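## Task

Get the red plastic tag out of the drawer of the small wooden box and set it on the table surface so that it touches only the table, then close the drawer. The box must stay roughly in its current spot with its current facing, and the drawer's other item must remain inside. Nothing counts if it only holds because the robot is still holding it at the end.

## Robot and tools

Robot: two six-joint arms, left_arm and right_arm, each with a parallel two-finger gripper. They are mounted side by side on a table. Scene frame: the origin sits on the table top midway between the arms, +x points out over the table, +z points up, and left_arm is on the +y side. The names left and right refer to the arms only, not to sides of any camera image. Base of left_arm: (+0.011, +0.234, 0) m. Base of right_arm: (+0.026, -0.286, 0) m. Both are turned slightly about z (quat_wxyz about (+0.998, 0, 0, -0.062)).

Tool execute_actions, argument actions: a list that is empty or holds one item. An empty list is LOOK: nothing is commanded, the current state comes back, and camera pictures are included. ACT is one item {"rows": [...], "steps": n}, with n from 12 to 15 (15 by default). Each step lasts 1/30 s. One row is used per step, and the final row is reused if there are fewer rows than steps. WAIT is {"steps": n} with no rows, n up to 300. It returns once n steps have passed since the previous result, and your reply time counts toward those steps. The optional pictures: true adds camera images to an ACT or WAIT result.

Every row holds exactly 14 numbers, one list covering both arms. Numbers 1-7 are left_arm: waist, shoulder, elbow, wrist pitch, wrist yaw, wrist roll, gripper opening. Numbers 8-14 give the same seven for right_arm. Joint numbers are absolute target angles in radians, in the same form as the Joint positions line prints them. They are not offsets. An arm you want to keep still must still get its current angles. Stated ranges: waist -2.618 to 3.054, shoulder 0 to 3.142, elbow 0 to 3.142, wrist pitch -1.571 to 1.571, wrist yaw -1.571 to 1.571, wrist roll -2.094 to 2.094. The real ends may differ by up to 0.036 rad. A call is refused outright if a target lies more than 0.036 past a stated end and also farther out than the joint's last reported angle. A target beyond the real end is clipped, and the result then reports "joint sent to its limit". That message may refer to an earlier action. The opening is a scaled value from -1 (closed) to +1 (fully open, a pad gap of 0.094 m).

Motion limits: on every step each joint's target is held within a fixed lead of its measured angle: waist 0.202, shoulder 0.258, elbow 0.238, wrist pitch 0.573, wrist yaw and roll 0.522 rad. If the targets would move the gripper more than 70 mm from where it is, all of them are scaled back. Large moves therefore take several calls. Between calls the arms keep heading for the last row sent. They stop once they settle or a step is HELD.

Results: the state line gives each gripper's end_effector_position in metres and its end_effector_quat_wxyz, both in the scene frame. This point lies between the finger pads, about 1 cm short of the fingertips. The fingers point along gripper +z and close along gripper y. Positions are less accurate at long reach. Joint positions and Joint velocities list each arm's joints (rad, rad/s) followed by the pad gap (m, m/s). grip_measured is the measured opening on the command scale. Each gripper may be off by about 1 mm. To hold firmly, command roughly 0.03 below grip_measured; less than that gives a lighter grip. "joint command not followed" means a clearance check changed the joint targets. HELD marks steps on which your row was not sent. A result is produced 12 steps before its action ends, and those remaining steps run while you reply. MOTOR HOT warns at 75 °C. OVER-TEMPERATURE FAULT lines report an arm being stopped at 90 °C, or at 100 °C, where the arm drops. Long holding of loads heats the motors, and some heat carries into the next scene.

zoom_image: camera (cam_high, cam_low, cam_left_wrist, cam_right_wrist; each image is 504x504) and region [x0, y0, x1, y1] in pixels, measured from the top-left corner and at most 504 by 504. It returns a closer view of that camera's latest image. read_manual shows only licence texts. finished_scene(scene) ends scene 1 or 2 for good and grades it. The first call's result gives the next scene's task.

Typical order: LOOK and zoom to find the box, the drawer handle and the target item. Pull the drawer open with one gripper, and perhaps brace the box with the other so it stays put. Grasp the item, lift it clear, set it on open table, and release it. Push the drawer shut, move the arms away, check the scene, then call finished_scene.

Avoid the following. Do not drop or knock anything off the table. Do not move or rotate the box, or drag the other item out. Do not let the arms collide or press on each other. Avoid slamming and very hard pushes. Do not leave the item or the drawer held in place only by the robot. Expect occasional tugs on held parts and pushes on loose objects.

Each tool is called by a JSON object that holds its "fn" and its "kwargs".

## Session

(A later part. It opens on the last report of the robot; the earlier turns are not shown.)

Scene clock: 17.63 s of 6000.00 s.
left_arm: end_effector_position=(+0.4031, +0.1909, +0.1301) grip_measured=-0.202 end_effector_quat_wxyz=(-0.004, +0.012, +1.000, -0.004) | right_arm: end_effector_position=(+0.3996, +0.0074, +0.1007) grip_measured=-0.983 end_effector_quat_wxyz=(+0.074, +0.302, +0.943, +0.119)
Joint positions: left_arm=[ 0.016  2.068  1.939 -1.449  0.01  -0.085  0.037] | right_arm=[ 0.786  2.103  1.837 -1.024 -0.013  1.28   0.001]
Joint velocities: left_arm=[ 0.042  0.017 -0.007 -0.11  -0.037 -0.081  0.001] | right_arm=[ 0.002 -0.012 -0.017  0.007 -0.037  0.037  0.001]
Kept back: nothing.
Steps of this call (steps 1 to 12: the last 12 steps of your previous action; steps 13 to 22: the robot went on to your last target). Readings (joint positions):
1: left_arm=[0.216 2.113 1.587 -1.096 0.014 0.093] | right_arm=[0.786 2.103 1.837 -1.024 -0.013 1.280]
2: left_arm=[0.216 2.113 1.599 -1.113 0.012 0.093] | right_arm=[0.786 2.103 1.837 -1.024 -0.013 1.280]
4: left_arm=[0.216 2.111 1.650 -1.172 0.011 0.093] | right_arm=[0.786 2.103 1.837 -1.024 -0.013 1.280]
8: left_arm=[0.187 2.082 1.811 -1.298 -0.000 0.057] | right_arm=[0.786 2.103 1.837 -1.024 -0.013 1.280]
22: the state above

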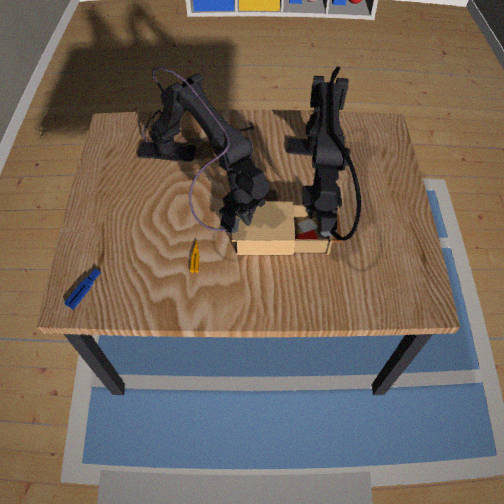

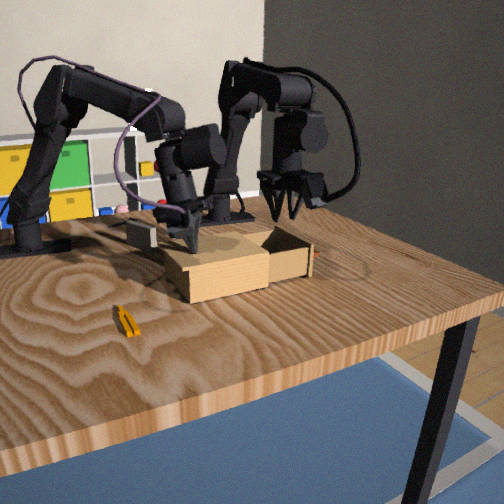

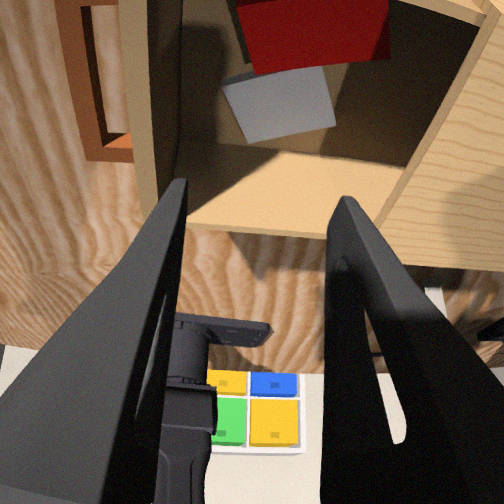

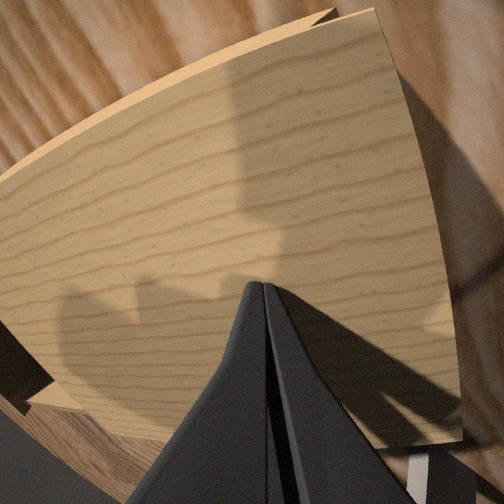

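{"fn": "execute_actions", "kwargs": {"actions": [{"rows":[[0.01,2.09,1.97,-1.47,0,-0.11,-0.1,0.78,2.18,1.82,-1.01,0,1.27,-1],[0.005,2.12,2.0,-1.48,0,-0.12,0,0.78,2.18,1.82,-1.01,0,1.27,-1],[0,2.15,2.04,-1.49,0,-0.125,0.1,0.78,2.18,1.82,-1.01,0,1.27,-1],[0,2.18,2.08,-1.49,0,-0.125,0.2,0.78,2.18,1.82,-1.01,0,1.27,-1],[0,2.21,2.12,-1.49,0,-0.125,0.3,0.78,2.18,1.82,-1.01,0,1.27,-1],[0,2.235,2.16,-1.49,0,-0.125,0.3,0.78,2.18,1.82,-1.01,0,1.27,-1]],"steps":12}]}}

{"fn": "execute_actions", "kwargs": {"actions": [{"steps":18}], "pictures": true}}

Scene clock: 18.93 s of 6000.00 s.
left_arm: end_effector_position=(+0.4012, +0.1918, +0.1302) grip_measured=-0.202 end_effector_quat_wxyz=(-0.008, +0.007, +1.000, -0.004) | right_arm: end_effector_position=(+0.3996, +0.0074, +0.1007) grip_measured=-0.983 end_effector_quat_wxyz=(+0.074, +0.302, +0.943, +0.119)
Joint positions: left_arm=[ 0.018  2.068  1.939 -1.457  0.009 -0.092  0.037] | right_arm=[ 0.786  2.103  1.837 -1.024 -0.013  1.28   0.001]
Joint velocities: left_arm=[-0.002  0.012  0.002 -0.007 -0.022 -0.007 -0.001] | right_arm=[-0.017 -0.012  0.002  0.081 -0.022 -0.007 -0.   ]
Kept back: the last 12 steps of this action.
Steps of this call (steps 1 to 30: the robot went on to your last target; steps 31 to 39: nothing new was sent). Readings (joint positions):
1: left_arm=[0.017 2.068 1.939 -1.451 0.009 -0.087] | right_arm=[0.786 2.103 1.837 -1.024 -0.013 1.280]
2: left_arm=[0.018 2.068 1.939 -1.452 0.009 -0.088] | right_arm=[0.786 2.103 1.837 -1.024 -0.013 1.280]
4: left_arm=[0.018 2.068 1.939 -1.454 0.009 -0.089] | right_arm=[0.786 2.103 1.837 -1.024 -0.013 1.280]
8: left_arm=[0.018 2.068 1.939 -1.456 0.009 -0.091] | right_arm=[0.786 2.103 1.837 -1.024 -0.013 1.280]
39: the state above

Scene clock: 19.53 s of 6000.00 s.
left_arm: end_effector_position=(+0.4352, +0.1838, +0.1035) grip_measured=+0.298 end_effector_quat_wxyz=(-0.019, +0.000, +1.000, -0.002) | right_arm: end_effector_position=(+0.3996, +0.0074, +0.1007) grip_measured=-0.983 end_effector_quat_wxyz=(+0.074, +0.302, +0.943, +0.119)
Joint positions: left_arm=[ 0.007  2.252  2.123 -1.479  0.009 -0.117  0.061] | right_arm=[ 0.786  2.103  1.837 -1.024 -0.013  1.28   0.001]
Joint velocities: left_arm=[-0.012  0.002  0.007  0.051  0.007  0.007 -0.   ] | right_arm=[-0.002  0.012  0.002  0.022 -0.037 -0.081  0.   ]
Kept back: nothing.
Steps of this call (steps 1 to 12: the last 12 steps of your previous action; steps 13 to 18: the robot went on to your last target). Readings (joint positions):
1: left_arm=[0.018 2.070 1.939 -1.457 0.009 -0.094] | right_arm=[0.786 2.103 1.837 -1.024 -0.013 1.280]
2: left_arm=[0.017 2.077 1.947 -1.463 0.009 -0.097] | right_arm=[0.786 2.103 1.837 -1.024 -0.013 1.280]
4: left_arm=[0.015 2.117 1.996 -1.483 0.009 -0.105] | right_arm=[0.786 2.103 1.837 -1.024 -0.013 1.280]
8: left_arm=[0.009 2.223 2.112 -1.479 0.009 -0.112] | right_arm=[0.786 2.103 1.837 -1.024 -0.013 1.280]
18: the state above

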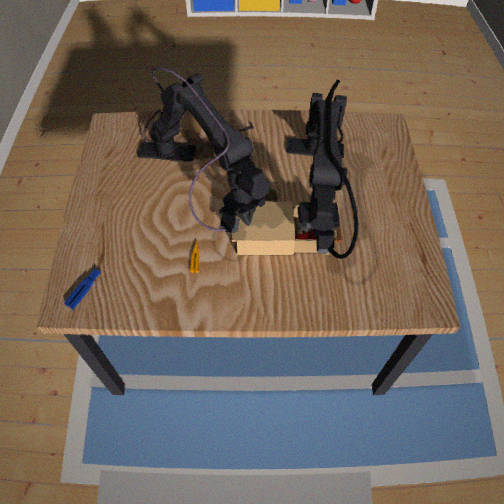

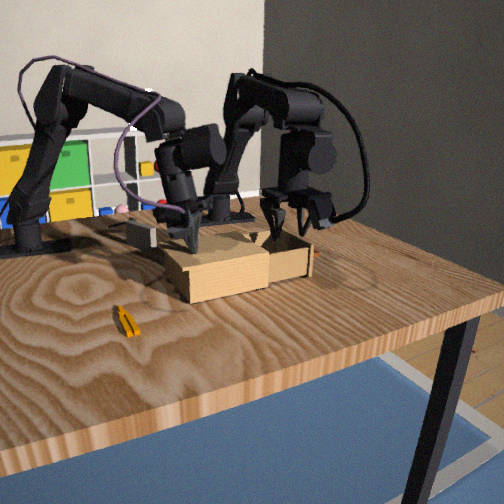

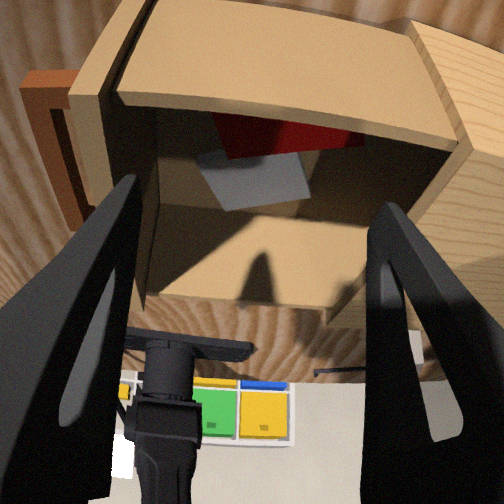

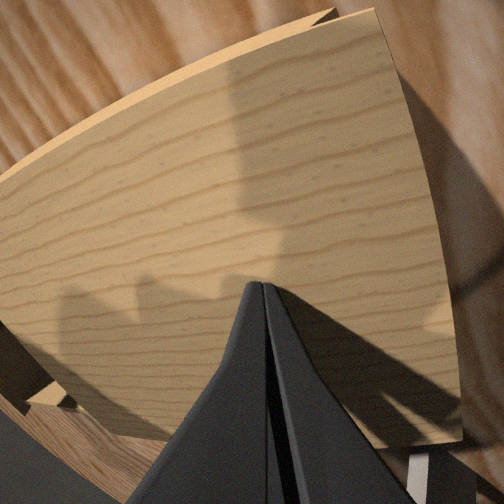

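{"fn": "execute_actions", "kwargs": {"actions": [{"rows":[[0,2.22,2.15,-1.5,0,-0.3,0.2,0.78,2.18,1.82,-1.01,0,1.27,-1],[0,2.21,2.16,-1.51,0,-0.55,0.1,0.78,2.18,1.82,-1.01,0,1.27,-1],[-0.005,2.21,2.16,-1.51,0,-0.8,0,0.78,2.18,1.82,-1.01,0,1.27,-1],[-0.01,2.21,2.16,-1.51,0,-1.05,0,0.78,2.18,1.82,-1.01,0,1.27,-1],[-0.015,2.21,2.16,-1.51,0,-1.3,0,0.78,2.18,1.82,-1.01,0,1.27,-1],[-0.02,2.21,2.16,-1.51,0,-1.55,0,0.78,2.18,1.82,-1.01,0,1.27,-1],[-0.02,2.21,2.16,-1.51,0,-1.71,0,0.78,2.18,1.82,-1.01,0,1.27,-1]],"steps":12}]}}

{"fn": "execute_actions", "kwargs": {"actions": [{"steps":24}], "pictures": true}}

Scene clock: 22.30 s of 6000.00 s.
left_arm: end_effector_position=(+0.4354, +0.1837, +0.1037) grip_measured=+0.298 end_effector_quat_wxyz=(-0.019, +0.000, +1.000, -0.002) | right_arm: end_effector_position=(+0.3996, +0.0074, +0.1007) grip_measured=-0.983 end_effector_quat_wxyz=(+0.074, +0.302, +0.943, +0.119)
Joint positions: left_arm=[ 0.007  2.252  2.124 -1.479  0.009 -0.117  0.061] | right_arm=[ 0.786  2.103  1.837 -1.024 -0.013  1.28   0.001]
Joint velocities: left_arm=[ 0.002  0.002  0.012  0.022 -0.007 -0.051 -0.   ] | right_arm=[ 0.007  0.002 -0.002  0.022 -0.037  0.007  0.001]
Kept back: the last 12 steps of this action.
Steps of this call (steps 1 to 15: the robot went on to your last target; steps 16 to 83: nothing new was sent). Readings (joint positions):
1: left_arm=[0.007 2.252 2.124 -1.479 0.009 -0.117] | right_arm=[0.786 2.103 1.837 -1.024 -0.013 1.280]
2: left_arm=[0.007 2.252 2.124 -1.479 0.009 -0.117] | right_arm=[0.786 2.103 1.837 -1.024 -0.013 1.280]
4: left_arm=[0.007 2.252 2.124 -1.479 0.009 -0.117] | right_arm=[0.786 2.103 1.837 -1.024 -0.013 1.280]
8: left_arm=[0.007 2.252 2.124 -1.479 0.009 -0.117] | right_arm=[0.786 2.103 1.837 -1.024 -0.013 1.280]
83: the state above

Scene clock: 23.10 s of 6000.00 s.
left_arm: end_effector_position=(+0.4311, +0.1748, +0.1038) grip_measured=+0.002 end_effector_quat_wxyz=(+0.018, +0.692, -0.722, -0.017) | right_arm: end_effector_position=(+0.3996, +0.0074, +0.1007) grip_measured=-0.983 end_effector_quat_wxyz=(+0.074, +0.302, +0.943, +0.119)
Joint positions: left_arm=[-0.015  2.252  2.124 -1.492  0.008 -1.668  0.047] | right_arm=[ 0.786  2.103  1.837 -1.024 -0.013  1.28   0.001]
Joint velocities: left_arm=[-0.007 -0.027  0.002  0.051 -0.022 -0.242 -0.   ] | right_arm=[-0.007  0.017  0.007 -0.022  0.022 -0.022 -0.001]
Kept back: nothing.
Steps of this call (steps 1 to 12: the last 12 steps of your previous action; steps 13 to 24: the robot went on to your last target). Readings (joint positions):
1: left_arm=[0.007 2.252 2.124 -1.480 0.009 -0.145] | right_arm=[0.786 2.103 1.837 -1.024 -0.013 1.280]
2: left_arm=[0.007 2.252 2.124 -1.481 0.009 -0.214] | right_arm=[0.786 2.103 1.837 -1.024 -0.013 1.280]
4: left_arm=[0.006 2.252 2.124 -1.486 0.008 -0.409] | right_arm=[0.786 2.103 1.837 -1.024 -0.013 1.280]
8: left_arm=[-0.005 2.252 2.124 -1.491 0.008 -0.806] | right_arm=[0.786 2.103 1.837 -1.024 -0.013 1.280]
24: the state above

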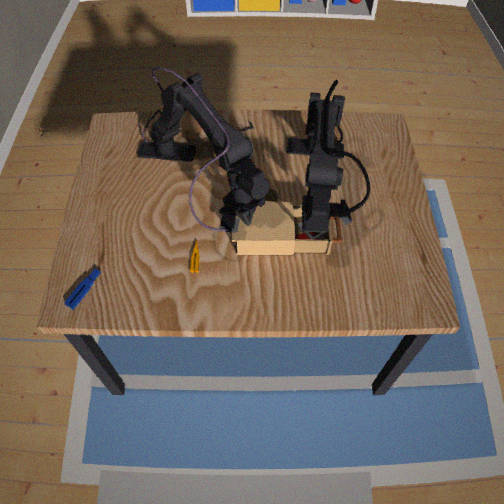

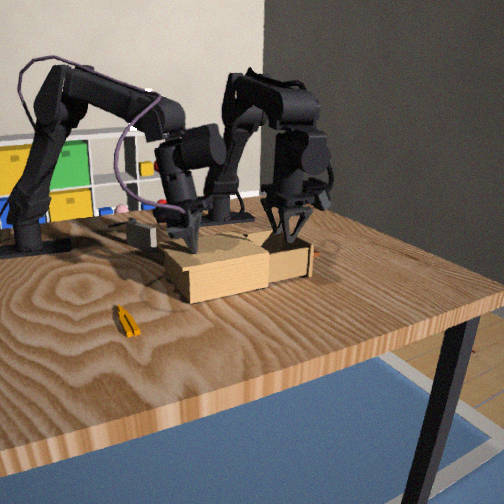

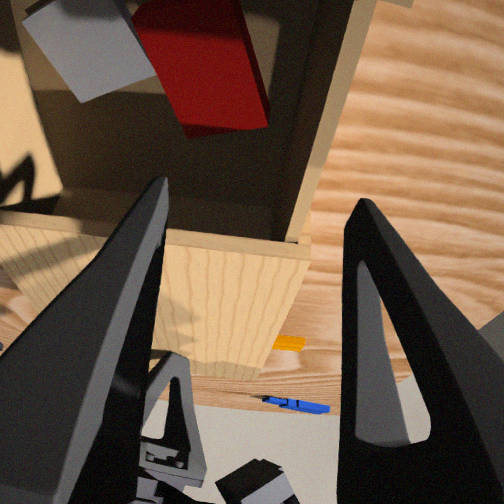

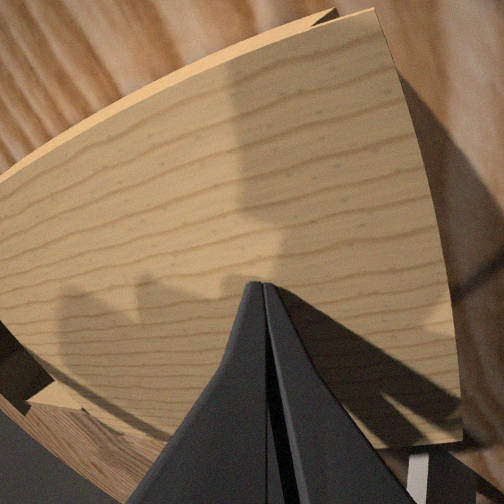

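{"fn": "execute_actions", "kwargs": {"actions": [{"rows":[[-0.015,2.2,2.12,-1.47,0,-1.75,0.05,0.78,2.18,1.82,-1.01,0,1.27,-1],[-0.015,2.16,2.06,-1.43,0,-1.8,0.1,0.78,2.18,1.82,-1.01,0,1.27,-1],[-0.015,2.12,1.99,-1.38,0,-1.85,0.1,0.78,2.18,1.82,-1.01,0,1.27,-1],[-0.015,2.085,1.92,-1.33,0,-1.9,0.1,0.78,2.18,1.82,-1.01,0,1.27,-1],[-0.015,2.05,1.85,-1.28,0,-1.95,0.1,0.78,2.18,1.82,-1.01,0,1.27,-1],[-0.015,2.025,1.78,-1.22,0,-2.0,0.1,0.78,2.18,1.82,-1.01,0,1.27,-1],[-0.015,2.005,1.72,-1.17,0,-2.0,0.1,0.78,2.18,1.82,-1.01,0,1.27,-1],[-0.015,2.005,1.68,-1.12,0,-2.0,0.1,0.78,2.18,1.82,-1.01,0,1.27,-1],[-0.015,2.01,1.65,-1.08,0,-2.0,0.1,0.78,2.18,1.82,-1.01,0,1.27,-1]],"steps":12}]}}

{"fn": "execute_actions", "kwargs": {"actions": [{"steps":22}], "pictures": true}}

Scene clock: 25.93 s of 6000.00 s.
left_arm: end_effector_position=(+0.4311, +0.1748, +0.1038) grip_measured=+0.002 end_effector_quat_wxyz=(+0.018, +0.704, -0.710, -0.017) | right_arm: end_effector_position=(+0.3996, +0.0074, +0.1007) grip_measured=-0.983 end_effector_quat_wxyz=(+0.074, +0.302, +0.943, +0.119)
Joint positions: left_arm=[-0.015  2.252  2.124 -1.492  0.008 -1.702  0.047] | right_arm=[ 0.786  2.103  1.837 -1.024 -0.013  1.28   0.001]
Joint velocities: left_arm=[-0.002  0.007 -0.002 -0.081 -0.022  0.022  0.   ] | right_arm=[ 0.007 -0.002  0.002 -0.037 -0.022  0.007  0.   ]
Kept back: the last 12 steps of this action.
Steps of this call (steps 1 to 30: the robot went on to your last target; steps 31 to 85: nothing new was sent). Readings (joint positions):
1: left_arm=[-0.015 2.252 2.124 -1.492 0.008 -1.675] | right_arm=[0.786 2.103 1.837 -1.024 -0.013 1.280]
2: left_arm=[-0.015 2.252 2.124 -1.492 0.008 -1.680] | right_arm=[0.786 2.103 1.837 -1.024 -0.013 1.280]
4: left_arm=[-0.015 2.252 2.124 -1.492 0.008 -1.688] | right_arm=[0.786 2.103 1.837 -1.024 -0.013 1.280]
8: left_arm=[-0.015 2.252 2.124 -1.492 0.008 -1.696] | right_arm=[0.786 2.103 1.837 -1.024 -0.013 1.280]
85: the state above

Scene clock: 26.67 s of 6000.00 s.
left_arm: end_effector_position=(+0.4143, +0.1772, +0.0758) grip_measured=+0.098 end_effector_quat_wxyz=(-0.018, +0.797, -0.602, +0.040) | right_arm: end_effector_position=(+0.3996, +0.0074, +0.1007) grip_measured=-0.983 end_effector_quat_wxyz=(+0.074, +0.302, +0.943, +0.119)
Joint positions: left_arm=[-0.015  2.025  1.655 -1.113  0.008 -1.989  0.052] | right_arm=[ 0.786  2.103  1.837 -1.024 -0.013  1.28   0.001]
Joint velocities: left_arm=[-0.007 -0.007 -0.017 -0.066 -0.037 -0.022 -0.001] | right_arm=[ 0.012 -0.002 -0.007  0.007  0.022  0.051 -0.001]
Kept back: nothing.
Steps of this call (steps 1 to 12: the last 12 steps of your previous action; steps 13 to 22: the robot went on to your last target). Readings (joint positions):
1: left_arm=[-0.015 2.251 2.124 -1.490 0.008 -1.708] | right_arm=[0.786 2.103 1.837 -1.024 -0.013 1.280]
2: left_arm=[-0.015 2.242 2.110 -1.477 0.008 -1.722] | right_arm=[0.786 2.103 1.837 -1.024 -0.013 1.280]
4: left_arm=[-0.015 2.189 2.023 -1.422 0.008 -1.771] | right_arm=[0.786 2.103 1.837 -1.024 -0.013 1.280]
8: left_arm=[-0.015 2.047 1.780 -1.296 0.008 -1.895] | right_arm=[0.786 2.103 1.837 -1.024 -0.013 1.280]
22: the state above

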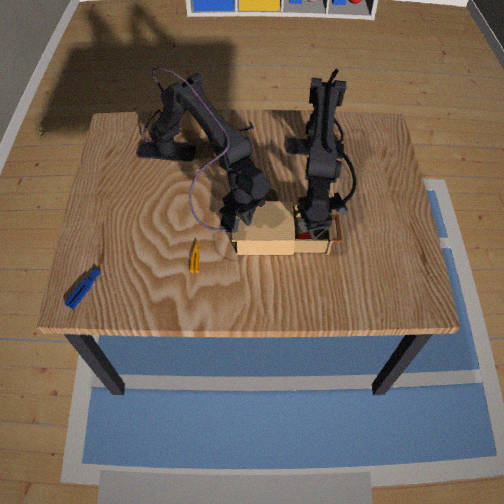

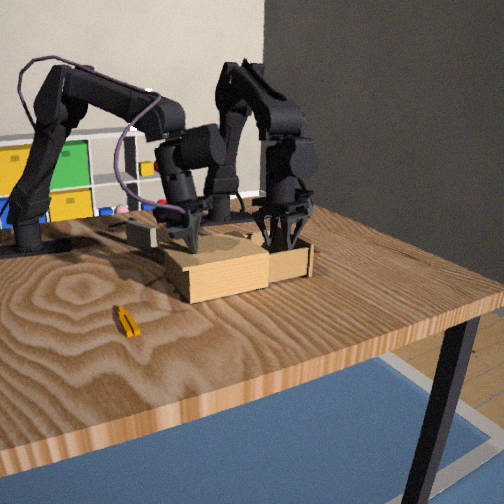

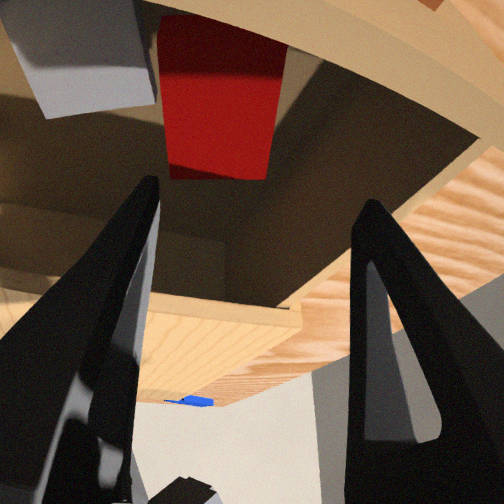

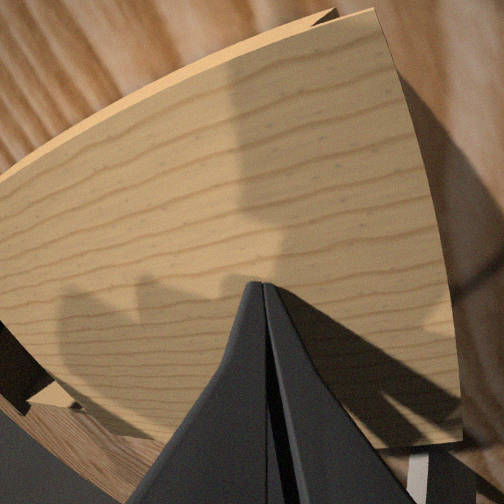

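{"fn": "execute_actions", "kwargs": {"actions": [{"rows":[[-0.015,2.01,1.62,-1.05,0,-2.0,0.08,0.78,2.18,1.82,-1.01,0,1.27,-1],[-0.015,2.01,1.59,-1.02,0,-2.0,0.06,0.78,2.18,1.82,-1.01,0,1.27,-1],[-0.015,2.015,1.56,-0.99,0,-2.0,0.05,0.78,2.18,1.82,-1.01,0,1.27,-1],[-0.015,2.02,1.535,-0.96,0,-2.0,0.05,0.78,2.18,1.82,-1.01,0,1.27,-1],[-0.015,2.025,1.51,-0.93,0,-2.0,0.05,0.78,2.18,1.82,-1.01,0,1.27,-1],[-0.015,2.03,1.485,-0.905,0,-2.0,0.05,0.78,2.18,1.82,-1.01,0,1.27,-1],[-0.015,2.035,1.465,-0.885,0,-2.0,0.05,0.78,2.18,1.82,-1.01,0,1.27,-1],[-0.015,2.04,1.45,-0.87,0,-2.0,0.05,0.78,2.18,1.82,-1.01,0,1.27,-1]],"steps":12}]}}

{"fn": "execute_actions", "kwargs": {"actions": [{"steps":20}], "pictures": true}}

Scene clock: 28.60 s of 6000.00 s.
left_arm: end_effector_position=(+0.4143, +0.1772, +0.0758) grip_measured=+0.098 end_effector_quat_wxyz=(-0.018, +0.799, -0.600, +0.040) | right_arm: end_effector_position=(+0.3996, +0.0074, +0.1007) grip_measured=-0.983 end_effector_quat_wxyz=(+0.074, +0.302, +0.943, +0.119)
Joint positions: left_arm=[-0.015  2.025  1.655 -1.113  0.008 -1.992  0.052] | right_arm=[ 0.786  2.103  1.837 -1.024 -0.013  1.28   0.001]
Joint velocities: left_arm=[ 0.012 -0.002 -0.022 -0.051 -0.007 -0.022 -0.002] | right_arm=[-0.002  0.012  0.002 -0.066  0.022 -0.007 -0.001]
Kept back: the last 12 steps of this action.
Steps of this call (steps 1 to 30: the robot went on to your last target; steps 31 to 58: nothing new was sent). Readings (joint positions):
1: left_arm=[-0.015 2.025 1.655 -1.113 0.008 -1.989] | right_arm=[0.786 2.103 1.837 -1.024 -0.013 1.280]
2: left_arm=[-0.015 2.025 1.655 -1.113 0.008 -1.990] | right_arm=[0.786 2.103 1.837 -1.024 -0.013 1.280]
4: left_arm=[-0.015 2.025 1.655 -1.113 0.008 -1.991] | right_arm=[0.786 2.103 1.837 -1.024 -0.013 1.280]
8: left_arm=[-0.015 2.025 1.655 -1.113 0.008 -1.992] | right_arm=[0.786 2.103 1.837 -1.024 -0.013 1.280]
58: the state above

Scene clock: 29.27 s of 6000.00 s.
left_arm: end_effector_position=(+0.4039, +0.1787, +0.0323) grip_measured=+0.052 end_effector_quat_wxyz=(-0.016, +0.799, -0.600, +0.038) | right_arm: end_effector_position=(+0.4004, +0.0082, +0.1010) grip_measured=-0.983 end_effector_quat_wxyz=(+0.075, +0.302, +0.943, +0.121)
Joint positions: left_arm=[-0.015  2.028  1.483 -0.945  0.008 -1.994  0.049] | right_arm=[ 0.786  2.103  1.837 -1.02  -0.014  1.28   0.001]
Joint velocities: left_arm=[-0.002 -0.007 -0.012 -0.081  0.007 -0.007 -0.   ] | right_arm=[-0.012 -0.007 -0.012  0.007 -0.022  0.022 -0.002]
Kept back: nothing.
Steps of this call (steps 1 to 12: the last 12 steps of your previous action; steps 13 to 20: the robot went on to your last target). Readings (joint positions):
1: left_arm=[-0.015 2.025 1.651 -1.108 0.008 -1.992] | right_arm=[0.786 2.103 1.837 -1.024 -0.013 1.280]
2: left_arm=[-0.015 2.024 1.640 -1.097 0.008 -1.992] | right_arm=[0.786 2.103 1.837 -1.024 -0.013 1.280]
4: left_arm=[-0.015 2.024 1.598 -1.058 0.008 -1.992] | right_arm=[0.786 2.103 1.837 -1.024 -0.013 1.280]
8: left_arm=[-0.015 2.028 1.493 -0.969 0.008 -1.993] | right_arm=[0.786 2.103 1.837 -1.024 -0.013 1.280]
20: the state above

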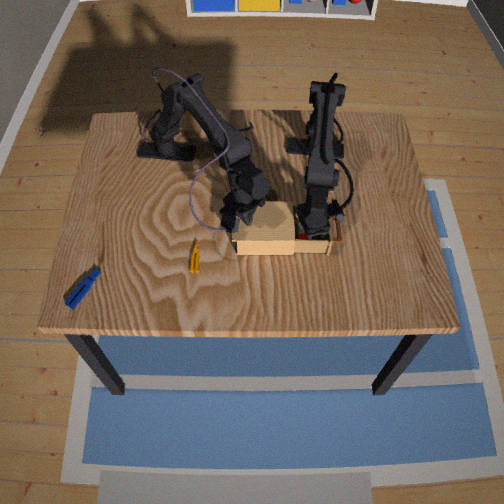

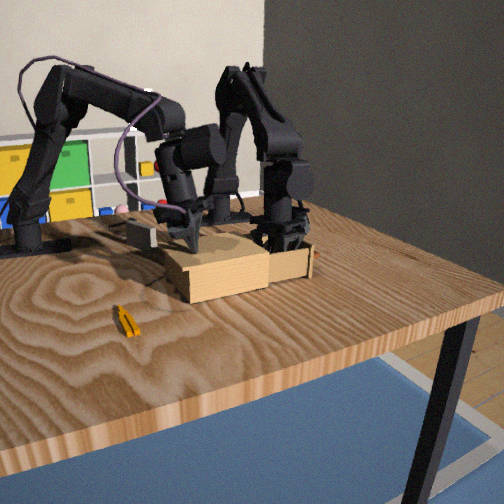

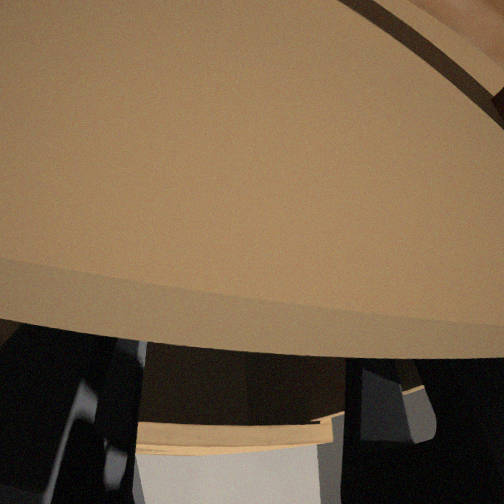

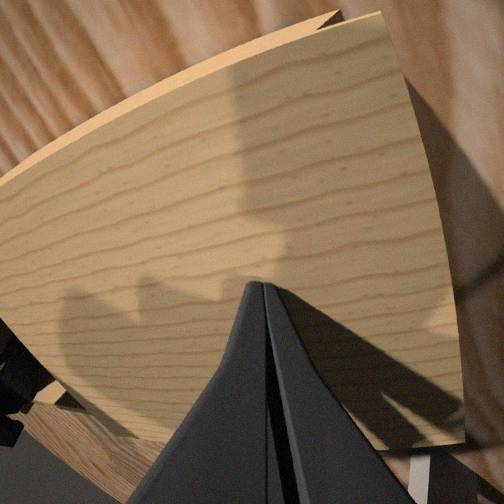

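{"fn": "execute_actions", "kwargs": {"actions": [{"rows":[[-0.015,2.02,1.52,-0.99,0,-2.0,0.05,0.78,2.18,1.82,-1.01,0,1.27,-1],[-0.015,2.01,1.57,-1.04,0,-2.0,0.05,0.78,2.18,1.82,-1.01,0,1.27,-1],[-0.015,2.0,1.62,-1.1,0,-1.95,0.05,0.78,2.18,1.82,-1.01,0,1.27,-1],[0,1.99,1.67,-1.16,0,-1.8,0,0.78,2.18,1.82,-1.01,0,1.27,-1],[0.03,1.99,1.72,-1.22,0,-1.55,-0.1,0.78,2.18,1.82,-1.01,0,1.27,-1],[0.07,1.99,1.75,-1.27,0,-1.3,-0.2,0.78,2.18,1.82,-1.01,0,1.27,-1],[0.11,2.0,1.77,-1.3,0,-1.0,-0.3,0.78,2.18,1.82,-1.01,0,1.27,-1],[0.15,2.01,1.78,-1.31,0,-0.7,-0.4,0.78,2.18,1.82,-1.01,0,1.27,-1],[0.19,2.02,1.78,-1.31,0,-0.4,-0.42,0.78,2.18,1.82,-1.01,0,1.27,-1],[0.22,2.03,1.77,-1.3,0,-0.15,-0.42,0.78,2.18,1.82,-1.01,0,1.27,-1],[0.22,2.04,1.75,-1.28,0,0.09,-0.42,0.78,2.18,1.82,-1.01,0,1.27,-1]],"steps":15}]}}

{"fn": "execute_actions", "kwargs": {"actions": [{"steps":26}], "pictures": true}}

Scene clock: 32.90 s of 6000.00 s.
left_arm: end_effector_position=(+0.4039, +0.1787, +0.0392) grip_measured=+0.052 end_effector_quat_wxyz=(-0.013, +0.798, -0.602, +0.032) | right_arm: end_effector_position=(+0.4004, +0.0082, +0.1010) grip_measured=-0.983 end_effector_quat_wxyz=(+0.075, +0.302, +0.943, +0.121)
Joint positions: left_arm=[-0.015  2.031  1.518 -0.988  0.008 -1.989  0.049] | right_arm=[ 0.786  2.103  1.837 -1.02  -0.014  1.28   0.001]
Joint velocities: left_arm=[-0.007  0.056  0.706 -0.886 -0.007  0.212 -0.   ] | right_arm=[-0.027 -0.017 -0.017 -0.11   0.022  0.022  0.001]
Steps of this call (steps 1 to 15: the robot went on to your last target; steps 16 to 90: nothing new was sent; then 0.53 s passed at rest; steps 91 to 93: the first 3 steps of this action). Readings (joint positions):
91: left_arm=[-0.015 2.028 1.487 -0.950 0.008 -1.994] | right_arm=[0.786 2.103 1.837 -1.020 -0.014 1.280]
92: left_arm=[-0.015 2.029 1.497 -0.962 0.008 -1.994] | right_arm=[0.786 2.103 1.837 -1.020 -0.014 1.280]
93: the state above

Scene clock: 33.77 s of 6000.00 s.
left_arm: end_effector_position=(+0.4053, +0.2741, +0.0936) grip_measured=-0.418 end_effector_quat_wxyz=(+0.009, -0.040, +0.999, +0.001) | right_arm: end_effector_position=(+0.4004, +0.0082, +0.1010) grip_measured=-0.983 end_effector_quat_wxyz=(+0.075, +0.302, +0.943, +0.121)
Joint positions: left_arm=[ 0.222  2.043  1.757 -1.266 -0.001  0.018  0.027] | right_arm=[ 0.786  2.103  1.837 -1.02  -0.014  1.28   0.001]
Joint velocities: left_arm=[ 0.007  0.007  0.007 -0.007  0.051  0.462 -0.001] | right_arm=[-0.027 -0.007  0.007 -0.022  0.007  0.051 -0.001]
Kept back: nothing.
Steps of this call (steps 1 to 12: the last 12 steps of your previous action; steps 13 to 26: the robot went on to your last target). Readings (joint positions):
1: left_arm=[-0.014 2.031 1.549 -1.023 0.008 -1.959] | right_arm=[0.786 2.103 1.837 -1.020 -0.014 1.280]
2: left_arm=[-0.011 2.031 1.591 -1.062 0.010 -1.890] | right_arm=[0.786 2.103 1.837 -1.020 -0.014 1.280]
4: left_arm=[0.018 2.030 1.683 -1.130 0.016 -1.695] | right_arm=[0.786 2.103 1.837 -1.020 -0.014 1.280]
8: left_arm=[0.165 2.025 1.757 -1.188 0.018 -1.296] | right_arm=[0.786 2.103 1.837 -1.020 -0.014 1.280]
26: the state above

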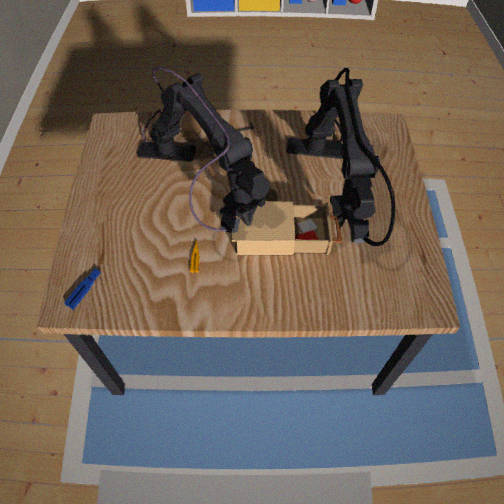

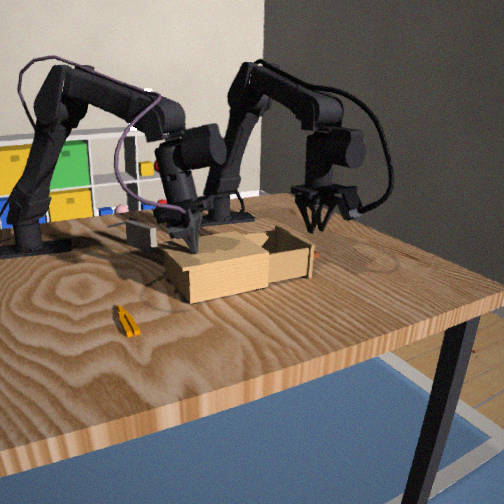

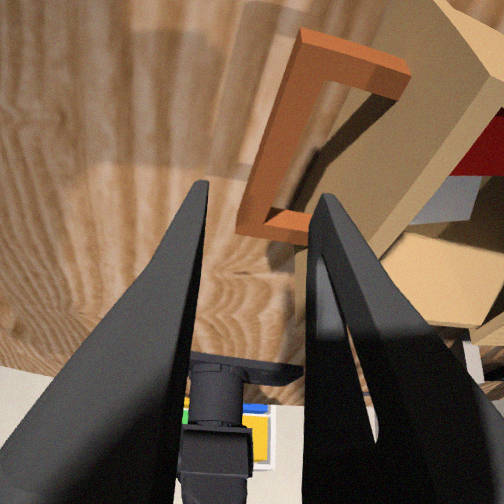

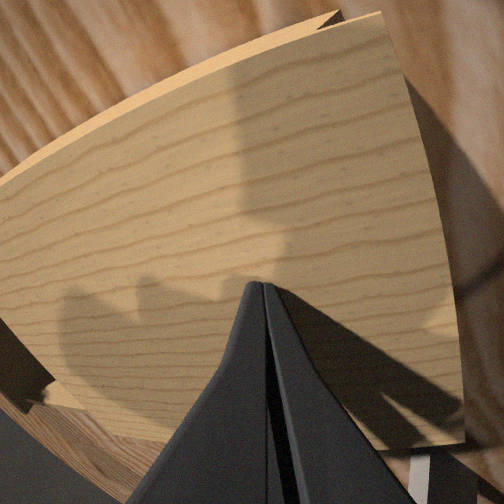

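{"fn": "execute_actions", "kwargs": {"actions": [{"rows":[[0.205,2.045,1.73,-1.25,0,0.09,-0.42,0.78,2.2,1.82,-1.01,0,1.27,-1],[0.2,2.055,1.7,-1.21,0,0.09,-0.42,0.78,2.2,1.82,-1.01,0,1.27,-1],[0.2,2.065,1.67,-1.17,0,0.09,-0.42,0.78,2.2,1.82,-1.01,0,1.27,-1],[0.2,2.075,1.64,-1.13,0,0.09,-0.42,0.78,2.2,1.82,-1.01,0,1.27,-1],[0.2,2.085,1.615,-1.09,0,0.09,-0.42,0.78,2.2,1.82,-1.01,0,1.27,-1],[0.2,2.09,1.595,-1.06,0,0.09,-0.42,0.78,2.2,1.82,-1.01,0,1.27,-1],[0.2,2.09,1.59,-1.055,0,0.09,-0.42,0.78,2.2,1.82,-1.01,0,1.27,-1],[0.2,2.09,1.59,-1.055,0,0.09,-0.42,0.78,2.2,1.82,-1.01,0,1.27,-1],[0.2,2.09,1.59,-1.055,0,0.09,-0.42,0.78,2.2,1.82,-1.01,0,1.27,-1],[0.2,2.09,1.59,-1.055,0,0.09,-0.42,0.78,2.2,1.82,-1.01,0,1.27,-1]],"steps":12}]}}

{"fn": "execute_actions", "kwargs": {"actions": [{"steps":16}], "pictures": true}}

Scene clock: 34.63 s of 6000.00 s.
left_arm: end_effector_position=(+0.4048, +0.2741, +0.0936) grip_measured=-0.418 end_effector_quat_wxyz=(+0.008, -0.008, +1.000, +0.001) | right_arm: end_effector_position=(+0.4004, +0.0082, +0.1010) grip_measured=-0.983 end_effector_quat_wxyz=(+0.075, +0.302, +0.943, +0.121)
Joint positions: left_arm=[ 0.222  2.043  1.757 -1.268 -0.001  0.082  0.027] | right_arm=[ 0.786  2.103  1.837 -1.02  -0.014  1.28   0.001]
Joint velocities: left_arm=[-0.017 -0.007 -0.002 -0.081 -0.022  0.081 -0.001] | right_arm=[ 0.007 -0.002  0.002 -0.022 -0.022 -0.007 -0.001]
Kept back: the last 12 steps of this action.
Steps of this call (steps 1 to 26: the robot went on to your last target). Readings (joint positions):
1: left_arm=[0.222 2.043 1.757 -1.266 -0.001 0.031] | right_arm=[0.786 2.103 1.837 -1.020 -0.014 1.280]
2: left_arm=[0.222 2.043 1.757 -1.267 -0.001 0.041] | right_arm=[0.786 2.103 1.837 -1.020 -0.014 1.280]
4: left_arm=[0.222 2.043 1.757 -1.267 -0.001 0.056] | right_arm=[0.786 2.103 1.837 -1.020 -0.014 1.280]
8: left_arm=[0.222 2.043 1.757 -1.267 -0.001 0.071] | right_arm=[0.786 2.103 1.837 -1.020 -0.014 1.280]
26: the state above

Scene clock: 35.17 s of 6000.00 s.
left_arm: end_effector_position=(+0.3982, +0.2695, +0.0288) grip_measured=-0.418 end_effector_quat_wxyz=(-0.018, -0.001, +1.000, +0.003) | right_arm: end_effector_position=(+0.4004, +0.0082, +0.1007) grip_measured=-0.983 end_effector_quat_wxyz=(+0.074, +0.302, +0.943, +0.121)
Joint positions: left_arm=[ 0.209  2.108  1.593 -1.091 -0.008  0.082  0.027] | right_arm=[ 0.786  2.104  1.837 -1.02  -0.014  1.28   0.001]
Joint velocities: left_arm=[-0.027 -0.007  0.002  0.051 -0.081 -0.022 -0.   ] | right_arm=[ 0.007  0.002  0.002 -0.051 -0.037  0.051 -0.   ]
Kept back: nothing.
Steps of this call (steps 1 to 12: the last 12 steps of your previous action; steps 13 to 16: the robot went on to your last target). Readings (joint positions):
1: left_arm=[0.222 2.043 1.755 -1.267 -0.001 0.082] | right_arm=[0.786 2.104 1.837 -1.020 -0.014 1.280]
2: left_arm=[0.220 2.043 1.746 -1.260 -0.001 0.082] | right_arm=[0.786 2.104 1.837 -1.020 -0.014 1.280]
4: left_arm=[0.214 2.044 1.708 -1.225 -0.001 0.082] | right_arm=[0.786 2.104 1.837 -1.020 -0.014 1.280]
8: left_arm=[0.206 2.081 1.615 -1.145 -0.001 0.082] | right_arm=[0.786 2.104 1.837 -1.020 -0.014 1.280]
16: the state above

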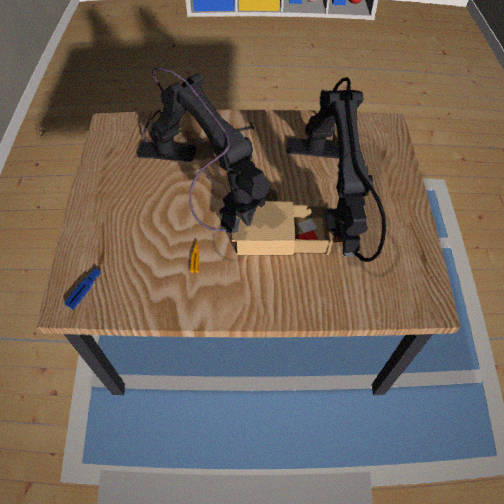

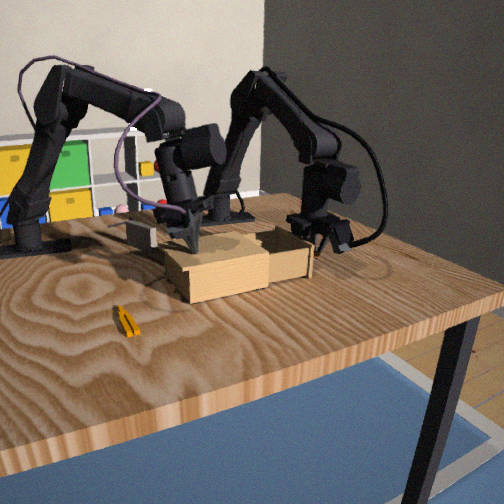

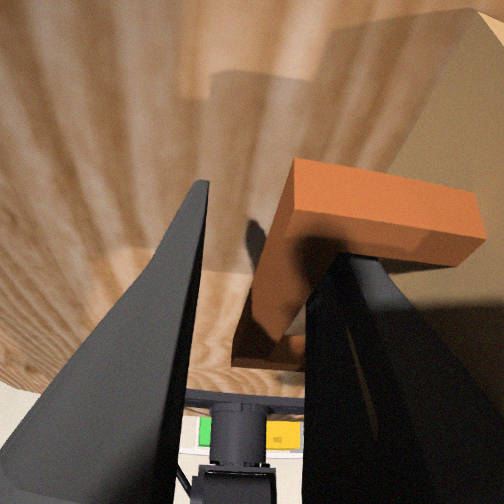

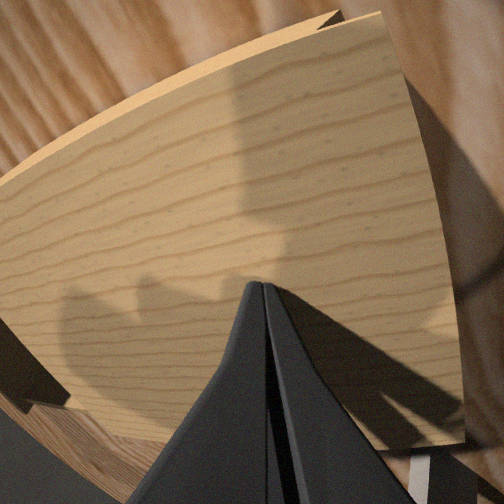

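{"fn": "execute_actions", "kwargs": {"actions": []}}

Scene clock: 37.07 s of 6000.00 s.
left_arm: end_effector_position=(+0.4013, +0.2697, +0.0287) grip_measured=-0.418 end_effector_quat_wxyz=(-0.011, -0.001, +1.000, +0.003) | right_arm: end_effector_position=(+0.4004, +0.0082, +0.1007) grip_measured=-0.983 end_effector_quat_wxyz=(+0.074, +0.302, +0.943, +0.121)
Joint positions: left_arm=[ 0.209  2.108  1.593 -1.078 -0.008  0.082  0.027] | right_arm=[ 0.786  2.104  1.837 -1.02  -0.014  1.28   0.001]
Joint velocities: left_arm=[-0.012  0.002 -0.012  0.022 -0.037 -0.081 -0.   ] | right_arm=[ 0.007 -0.002 -0.002 -0.022  0.007  0.037  0.001]
Kept back: nothing.
Steps of this call (steps 1 to 30: the robot went on to your last target; steps 31 to 57: nothing new was sent). Readings (joint positions):
1: left_arm=[0.209 2.108 1.593 -1.088 -0.008 0.082] | right_arm=[0.786 2.104 1.837 -1.020 -0.014 1.280]
2: left_arm=[0.209 2.108 1.593 -1.086 -0.008 0.082] | right_arm=[0.786 2.104 1.837 -1.020 -0.014 1.280]
4: left_arm=[0.209 2.108 1.593 -1.083 -0.008 0.082] | right_arm=[0.786 2.104 1.837 -1.020 -0.014 1.280]
8: left_arm=[0.209 2.108 1.593 -1.080 -0.008 0.082] | right_arm=[0.786 2.104 1.837 -1.020 -0.014 1.280]
57: the state above
All arms were judged still, so your last target was given up. Only a new action makes them travel on or press farther. Fingers that are still opening or closing keep moving.

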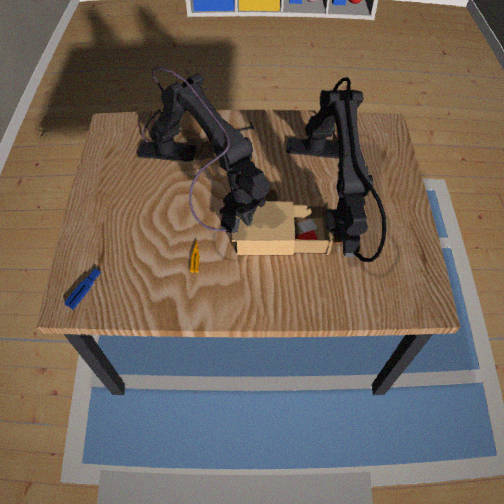

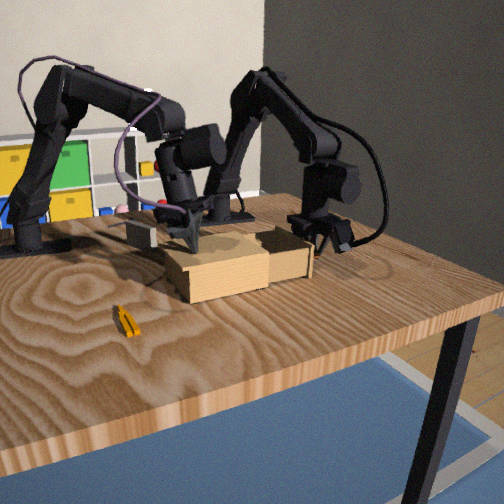

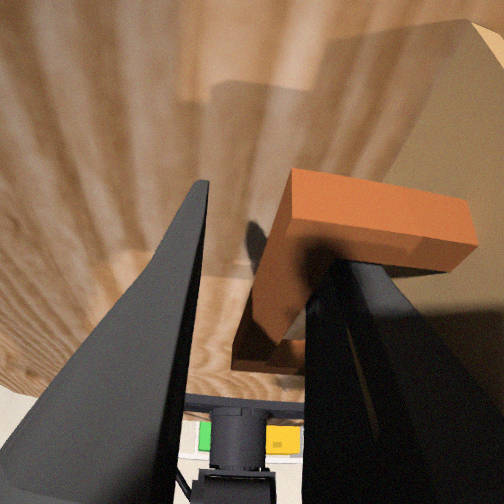

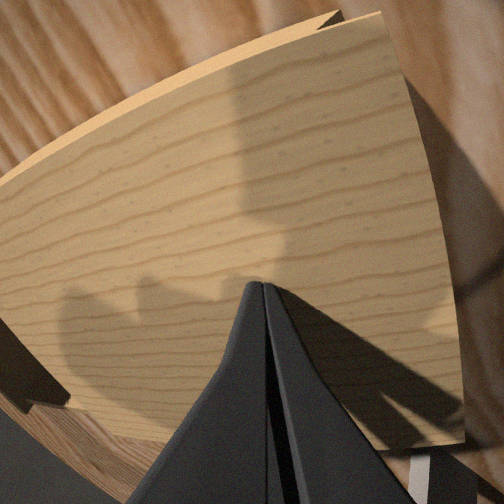

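{"fn": "execute_actions", "kwargs": {"actions": [{"rows":[[0.2,2.09,1.59,-1.055,0,0.09,-0.85,0.78,2.20,1.82,-1.01,0,1.27,-1]],"steps":15}]}}

{"fn": "execute_actions", "kwargs": {"actions": [{"rows":[[0.23,2.09,1.59,-1.055,-0.03,0.11,-0.85,0.78,2.20,1.82,-1.01,0,1.27,-1],[0.23,2.09,1.59,-1.055,-0.03,0.11,-0.85,0.78,2.20,1.82,-1.01,0,1.27,-1],[0.23,2.09,1.59,-1.055,-0.03,0.11,-0.85,0.78,2.20,1.82,-1.01,0,1.27,-1],[0.26,2.09,1.59,-1.055,-0.06,0.14,-0.85,0.78,2.20,1.82,-1.01,0,1.27,-1],[0.26,2.09,1.59,-1.055,-0.06,0.14,-0.85,0.78,2.20,1.82,-1.01,0,1.27,-1],[0.26,2.09,1.59,-1.055,-0.06,0.14,-0.85,0.78,2.20,1.82,-1.01,0,1.27,-1],[0.29,2.09,1.59,-1.055,-0.08,0.16,-0.85,0.78,2.20,1.82,-1.01,0,1.27,-1],[0.29,2.09,1.59,-1.055,-0.08,0.16,-0.85,0.78,2.20,1.82,-1.01,0,1.27,-1],[0.31,2.09,1.59,-1.055,-0.1,0.18,-0.85,0.78,2.20,1.82,-1.01,0,1.27,-1]],"steps":15}]}}

{"fn": "execute_actions", "kwargs": {"actions": [{"steps":20}], "pictures": true}}

Scene clock: 38.17 s of 6000.00 s.
left_arm: end_effector_position=(+0.4017, +0.2658, +0.0287) grip_measured=-0.819 end_effector_quat_wxyz=(-0.011, +0.003, +1.000, -0.003) | right_arm: end_effector_position=(+0.4004, +0.0082, +0.1007) grip_measured=-0.983 end_effector_quat_wxyz=(+0.074, +0.302, +0.943, +0.121)
Joint positions: left_arm=[ 0.204  2.108  1.593 -1.078  0.004  0.085  0.009] | right_arm=[ 0.786  2.104  1.837 -1.02  -0.014  1.28   0.001]
Joint velocities: left_arm=[-0.027  0.002 -0.017  0.022 -0.183  0.051 -0.   ] | right_arm=[-0.017  0.002  0.002 -0.007 -0.022  0.081  0.   ]
Steps of this call (steps 1 to 30: nothing new was sent; steps 31 to 33: the first 3 steps of this action). Readings (joint positions):
31: left_arm=[0.209 2.108 1.593 -1.078 -0.008 0.082] | right_arm=[0.786 2.104 1.837 -1.020 -0.014 1.280]
32: left_arm=[0.207 2.108 1.593 -1.078 0.009 0.083] | right_arm=[0.786 2.104 1.837 -1.020 -0.014 1.280]
33: the state above

Scene clock: 38.67 s of 6000.00 s.
left_arm: end_effector_position=(+0.4016, +0.2665, +0.0287) grip_measured=-0.819 end_effector_quat_wxyz=(-0.011, +0.005, +1.000, -0.004) | right_arm: end_effector_position=(+0.4004, +0.0082, +0.1007) grip_measured=-0.983 end_effector_quat_wxyz=(+0.074, +0.302, +0.943, +0.121)
Joint positions: left_arm=[ 0.207  2.108  1.593 -1.078  0.007  0.092  0.009] | right_arm=[ 0.786  2.104  1.837 -1.02  -0.014  1.28   0.001]
Joint velocities: left_arm=[ 0.022  0.002  0.012 -0.081  0.11   0.022  0.   ] | right_arm=[ 0.027 -0.007  0.007 -0.007 -0.066 -0.007 -0.   ]
Steps of this call (steps 1 to 12: the last 12 steps of your previous action; steps 13 to 15: the first 3 steps of this action). Readings (joint positions):
13: left_arm=[0.205 2.108 1.593 -1.078 0.003 0.088] | right_arm=[0.786 2.104 1.837 -1.020 -0.014 1.280]
14: left_arm=[0.206 2.108 1.593 -1.078 0.005 0.090] | right_arm=[0.786 2.104 1.837 -1.020 -0.014 1.280]
15: the state above

Scene clock: 39.33 s of 6000.00 s.
left_arm: end_effector_position=(+0.4001, +0.2846, +0.0288) grip_measured=-0.819 end_effector_quat_wxyz=(-0.008, +0.003, +1.000, -0.017) | right_arm: end_effector_position=(+0.4004, +0.0082, +0.1007) grip_measured=-0.983 end_effector_quat_wxyz=(+0.074, +0.302, +0.943, +0.121)
Joint positions: left_arm=[ 0.265  2.108  1.593 -1.077  0.032  0.146  0.009] | right_arm=[ 0.786  2.104  1.837 -1.02  -0.014  1.28   0.001]
Joint velocities: left_arm=[ 0.007  0.002 -0.017 -0.037  0.007 -0.051 -0.001] | right_arm=[-0.002 -0.007 -0.007 -0.007  0.022  0.051 -0.   ]
Kept back: nothing.
Steps of this call (steps 1 to 12: the last 12 steps of your previous action; steps 13 to 20: the robot went on to your last target). Readings (joint positions):
1: left_arm=[0.211 2.108 1.593 -1.078 0.007 0.097] | right_arm=[0.786 2.104 1.837 -1.020 -0.014 1.280]
2: left_arm=[0.215 2.108 1.593 -1.077 0.007 0.101] | right_arm=[0.786 2.104 1.837 -1.020 -0.014 1.280]
4: left_arm=[0.232 2.108 1.593 -1.077 0.008 0.113] | right_arm=[0.786 2.104 1.837 -1.020 -0.014 1.280]
8: left_arm=[0.261 2.108 1.593 -1.077 0.026 0.138] | right_arm=[0.786 2.104 1.837 -1.020 -0.014 1.280]
20: the state above

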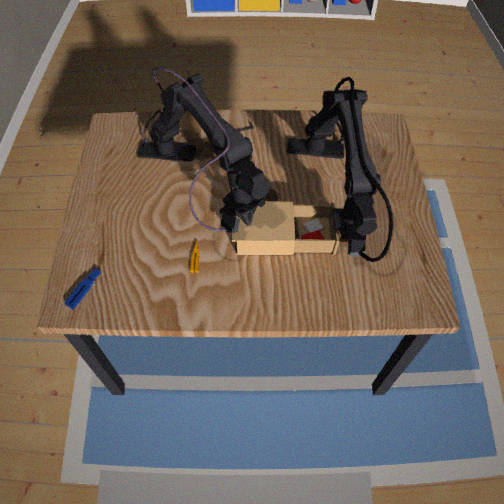

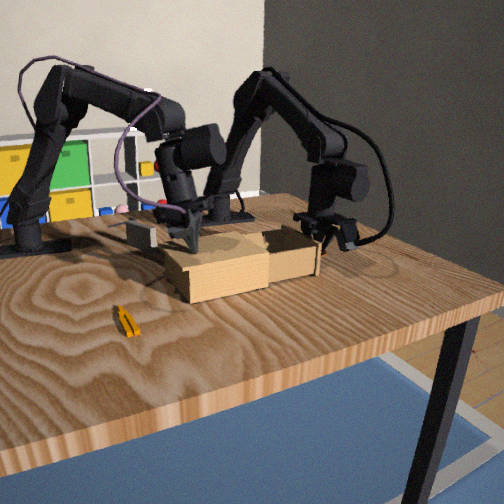

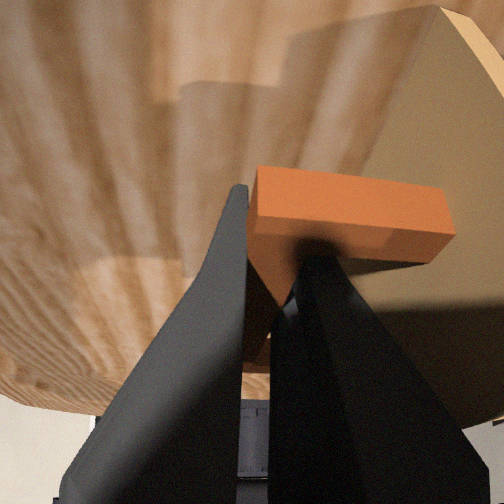

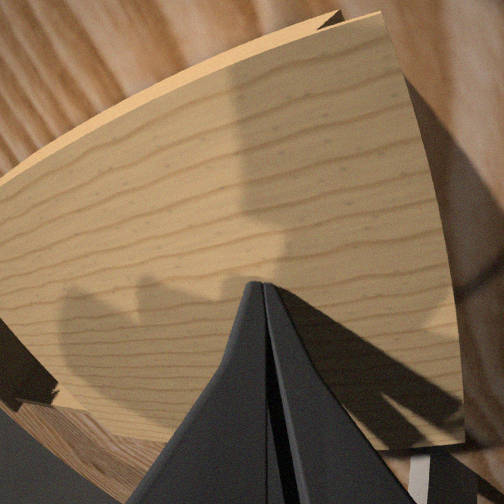

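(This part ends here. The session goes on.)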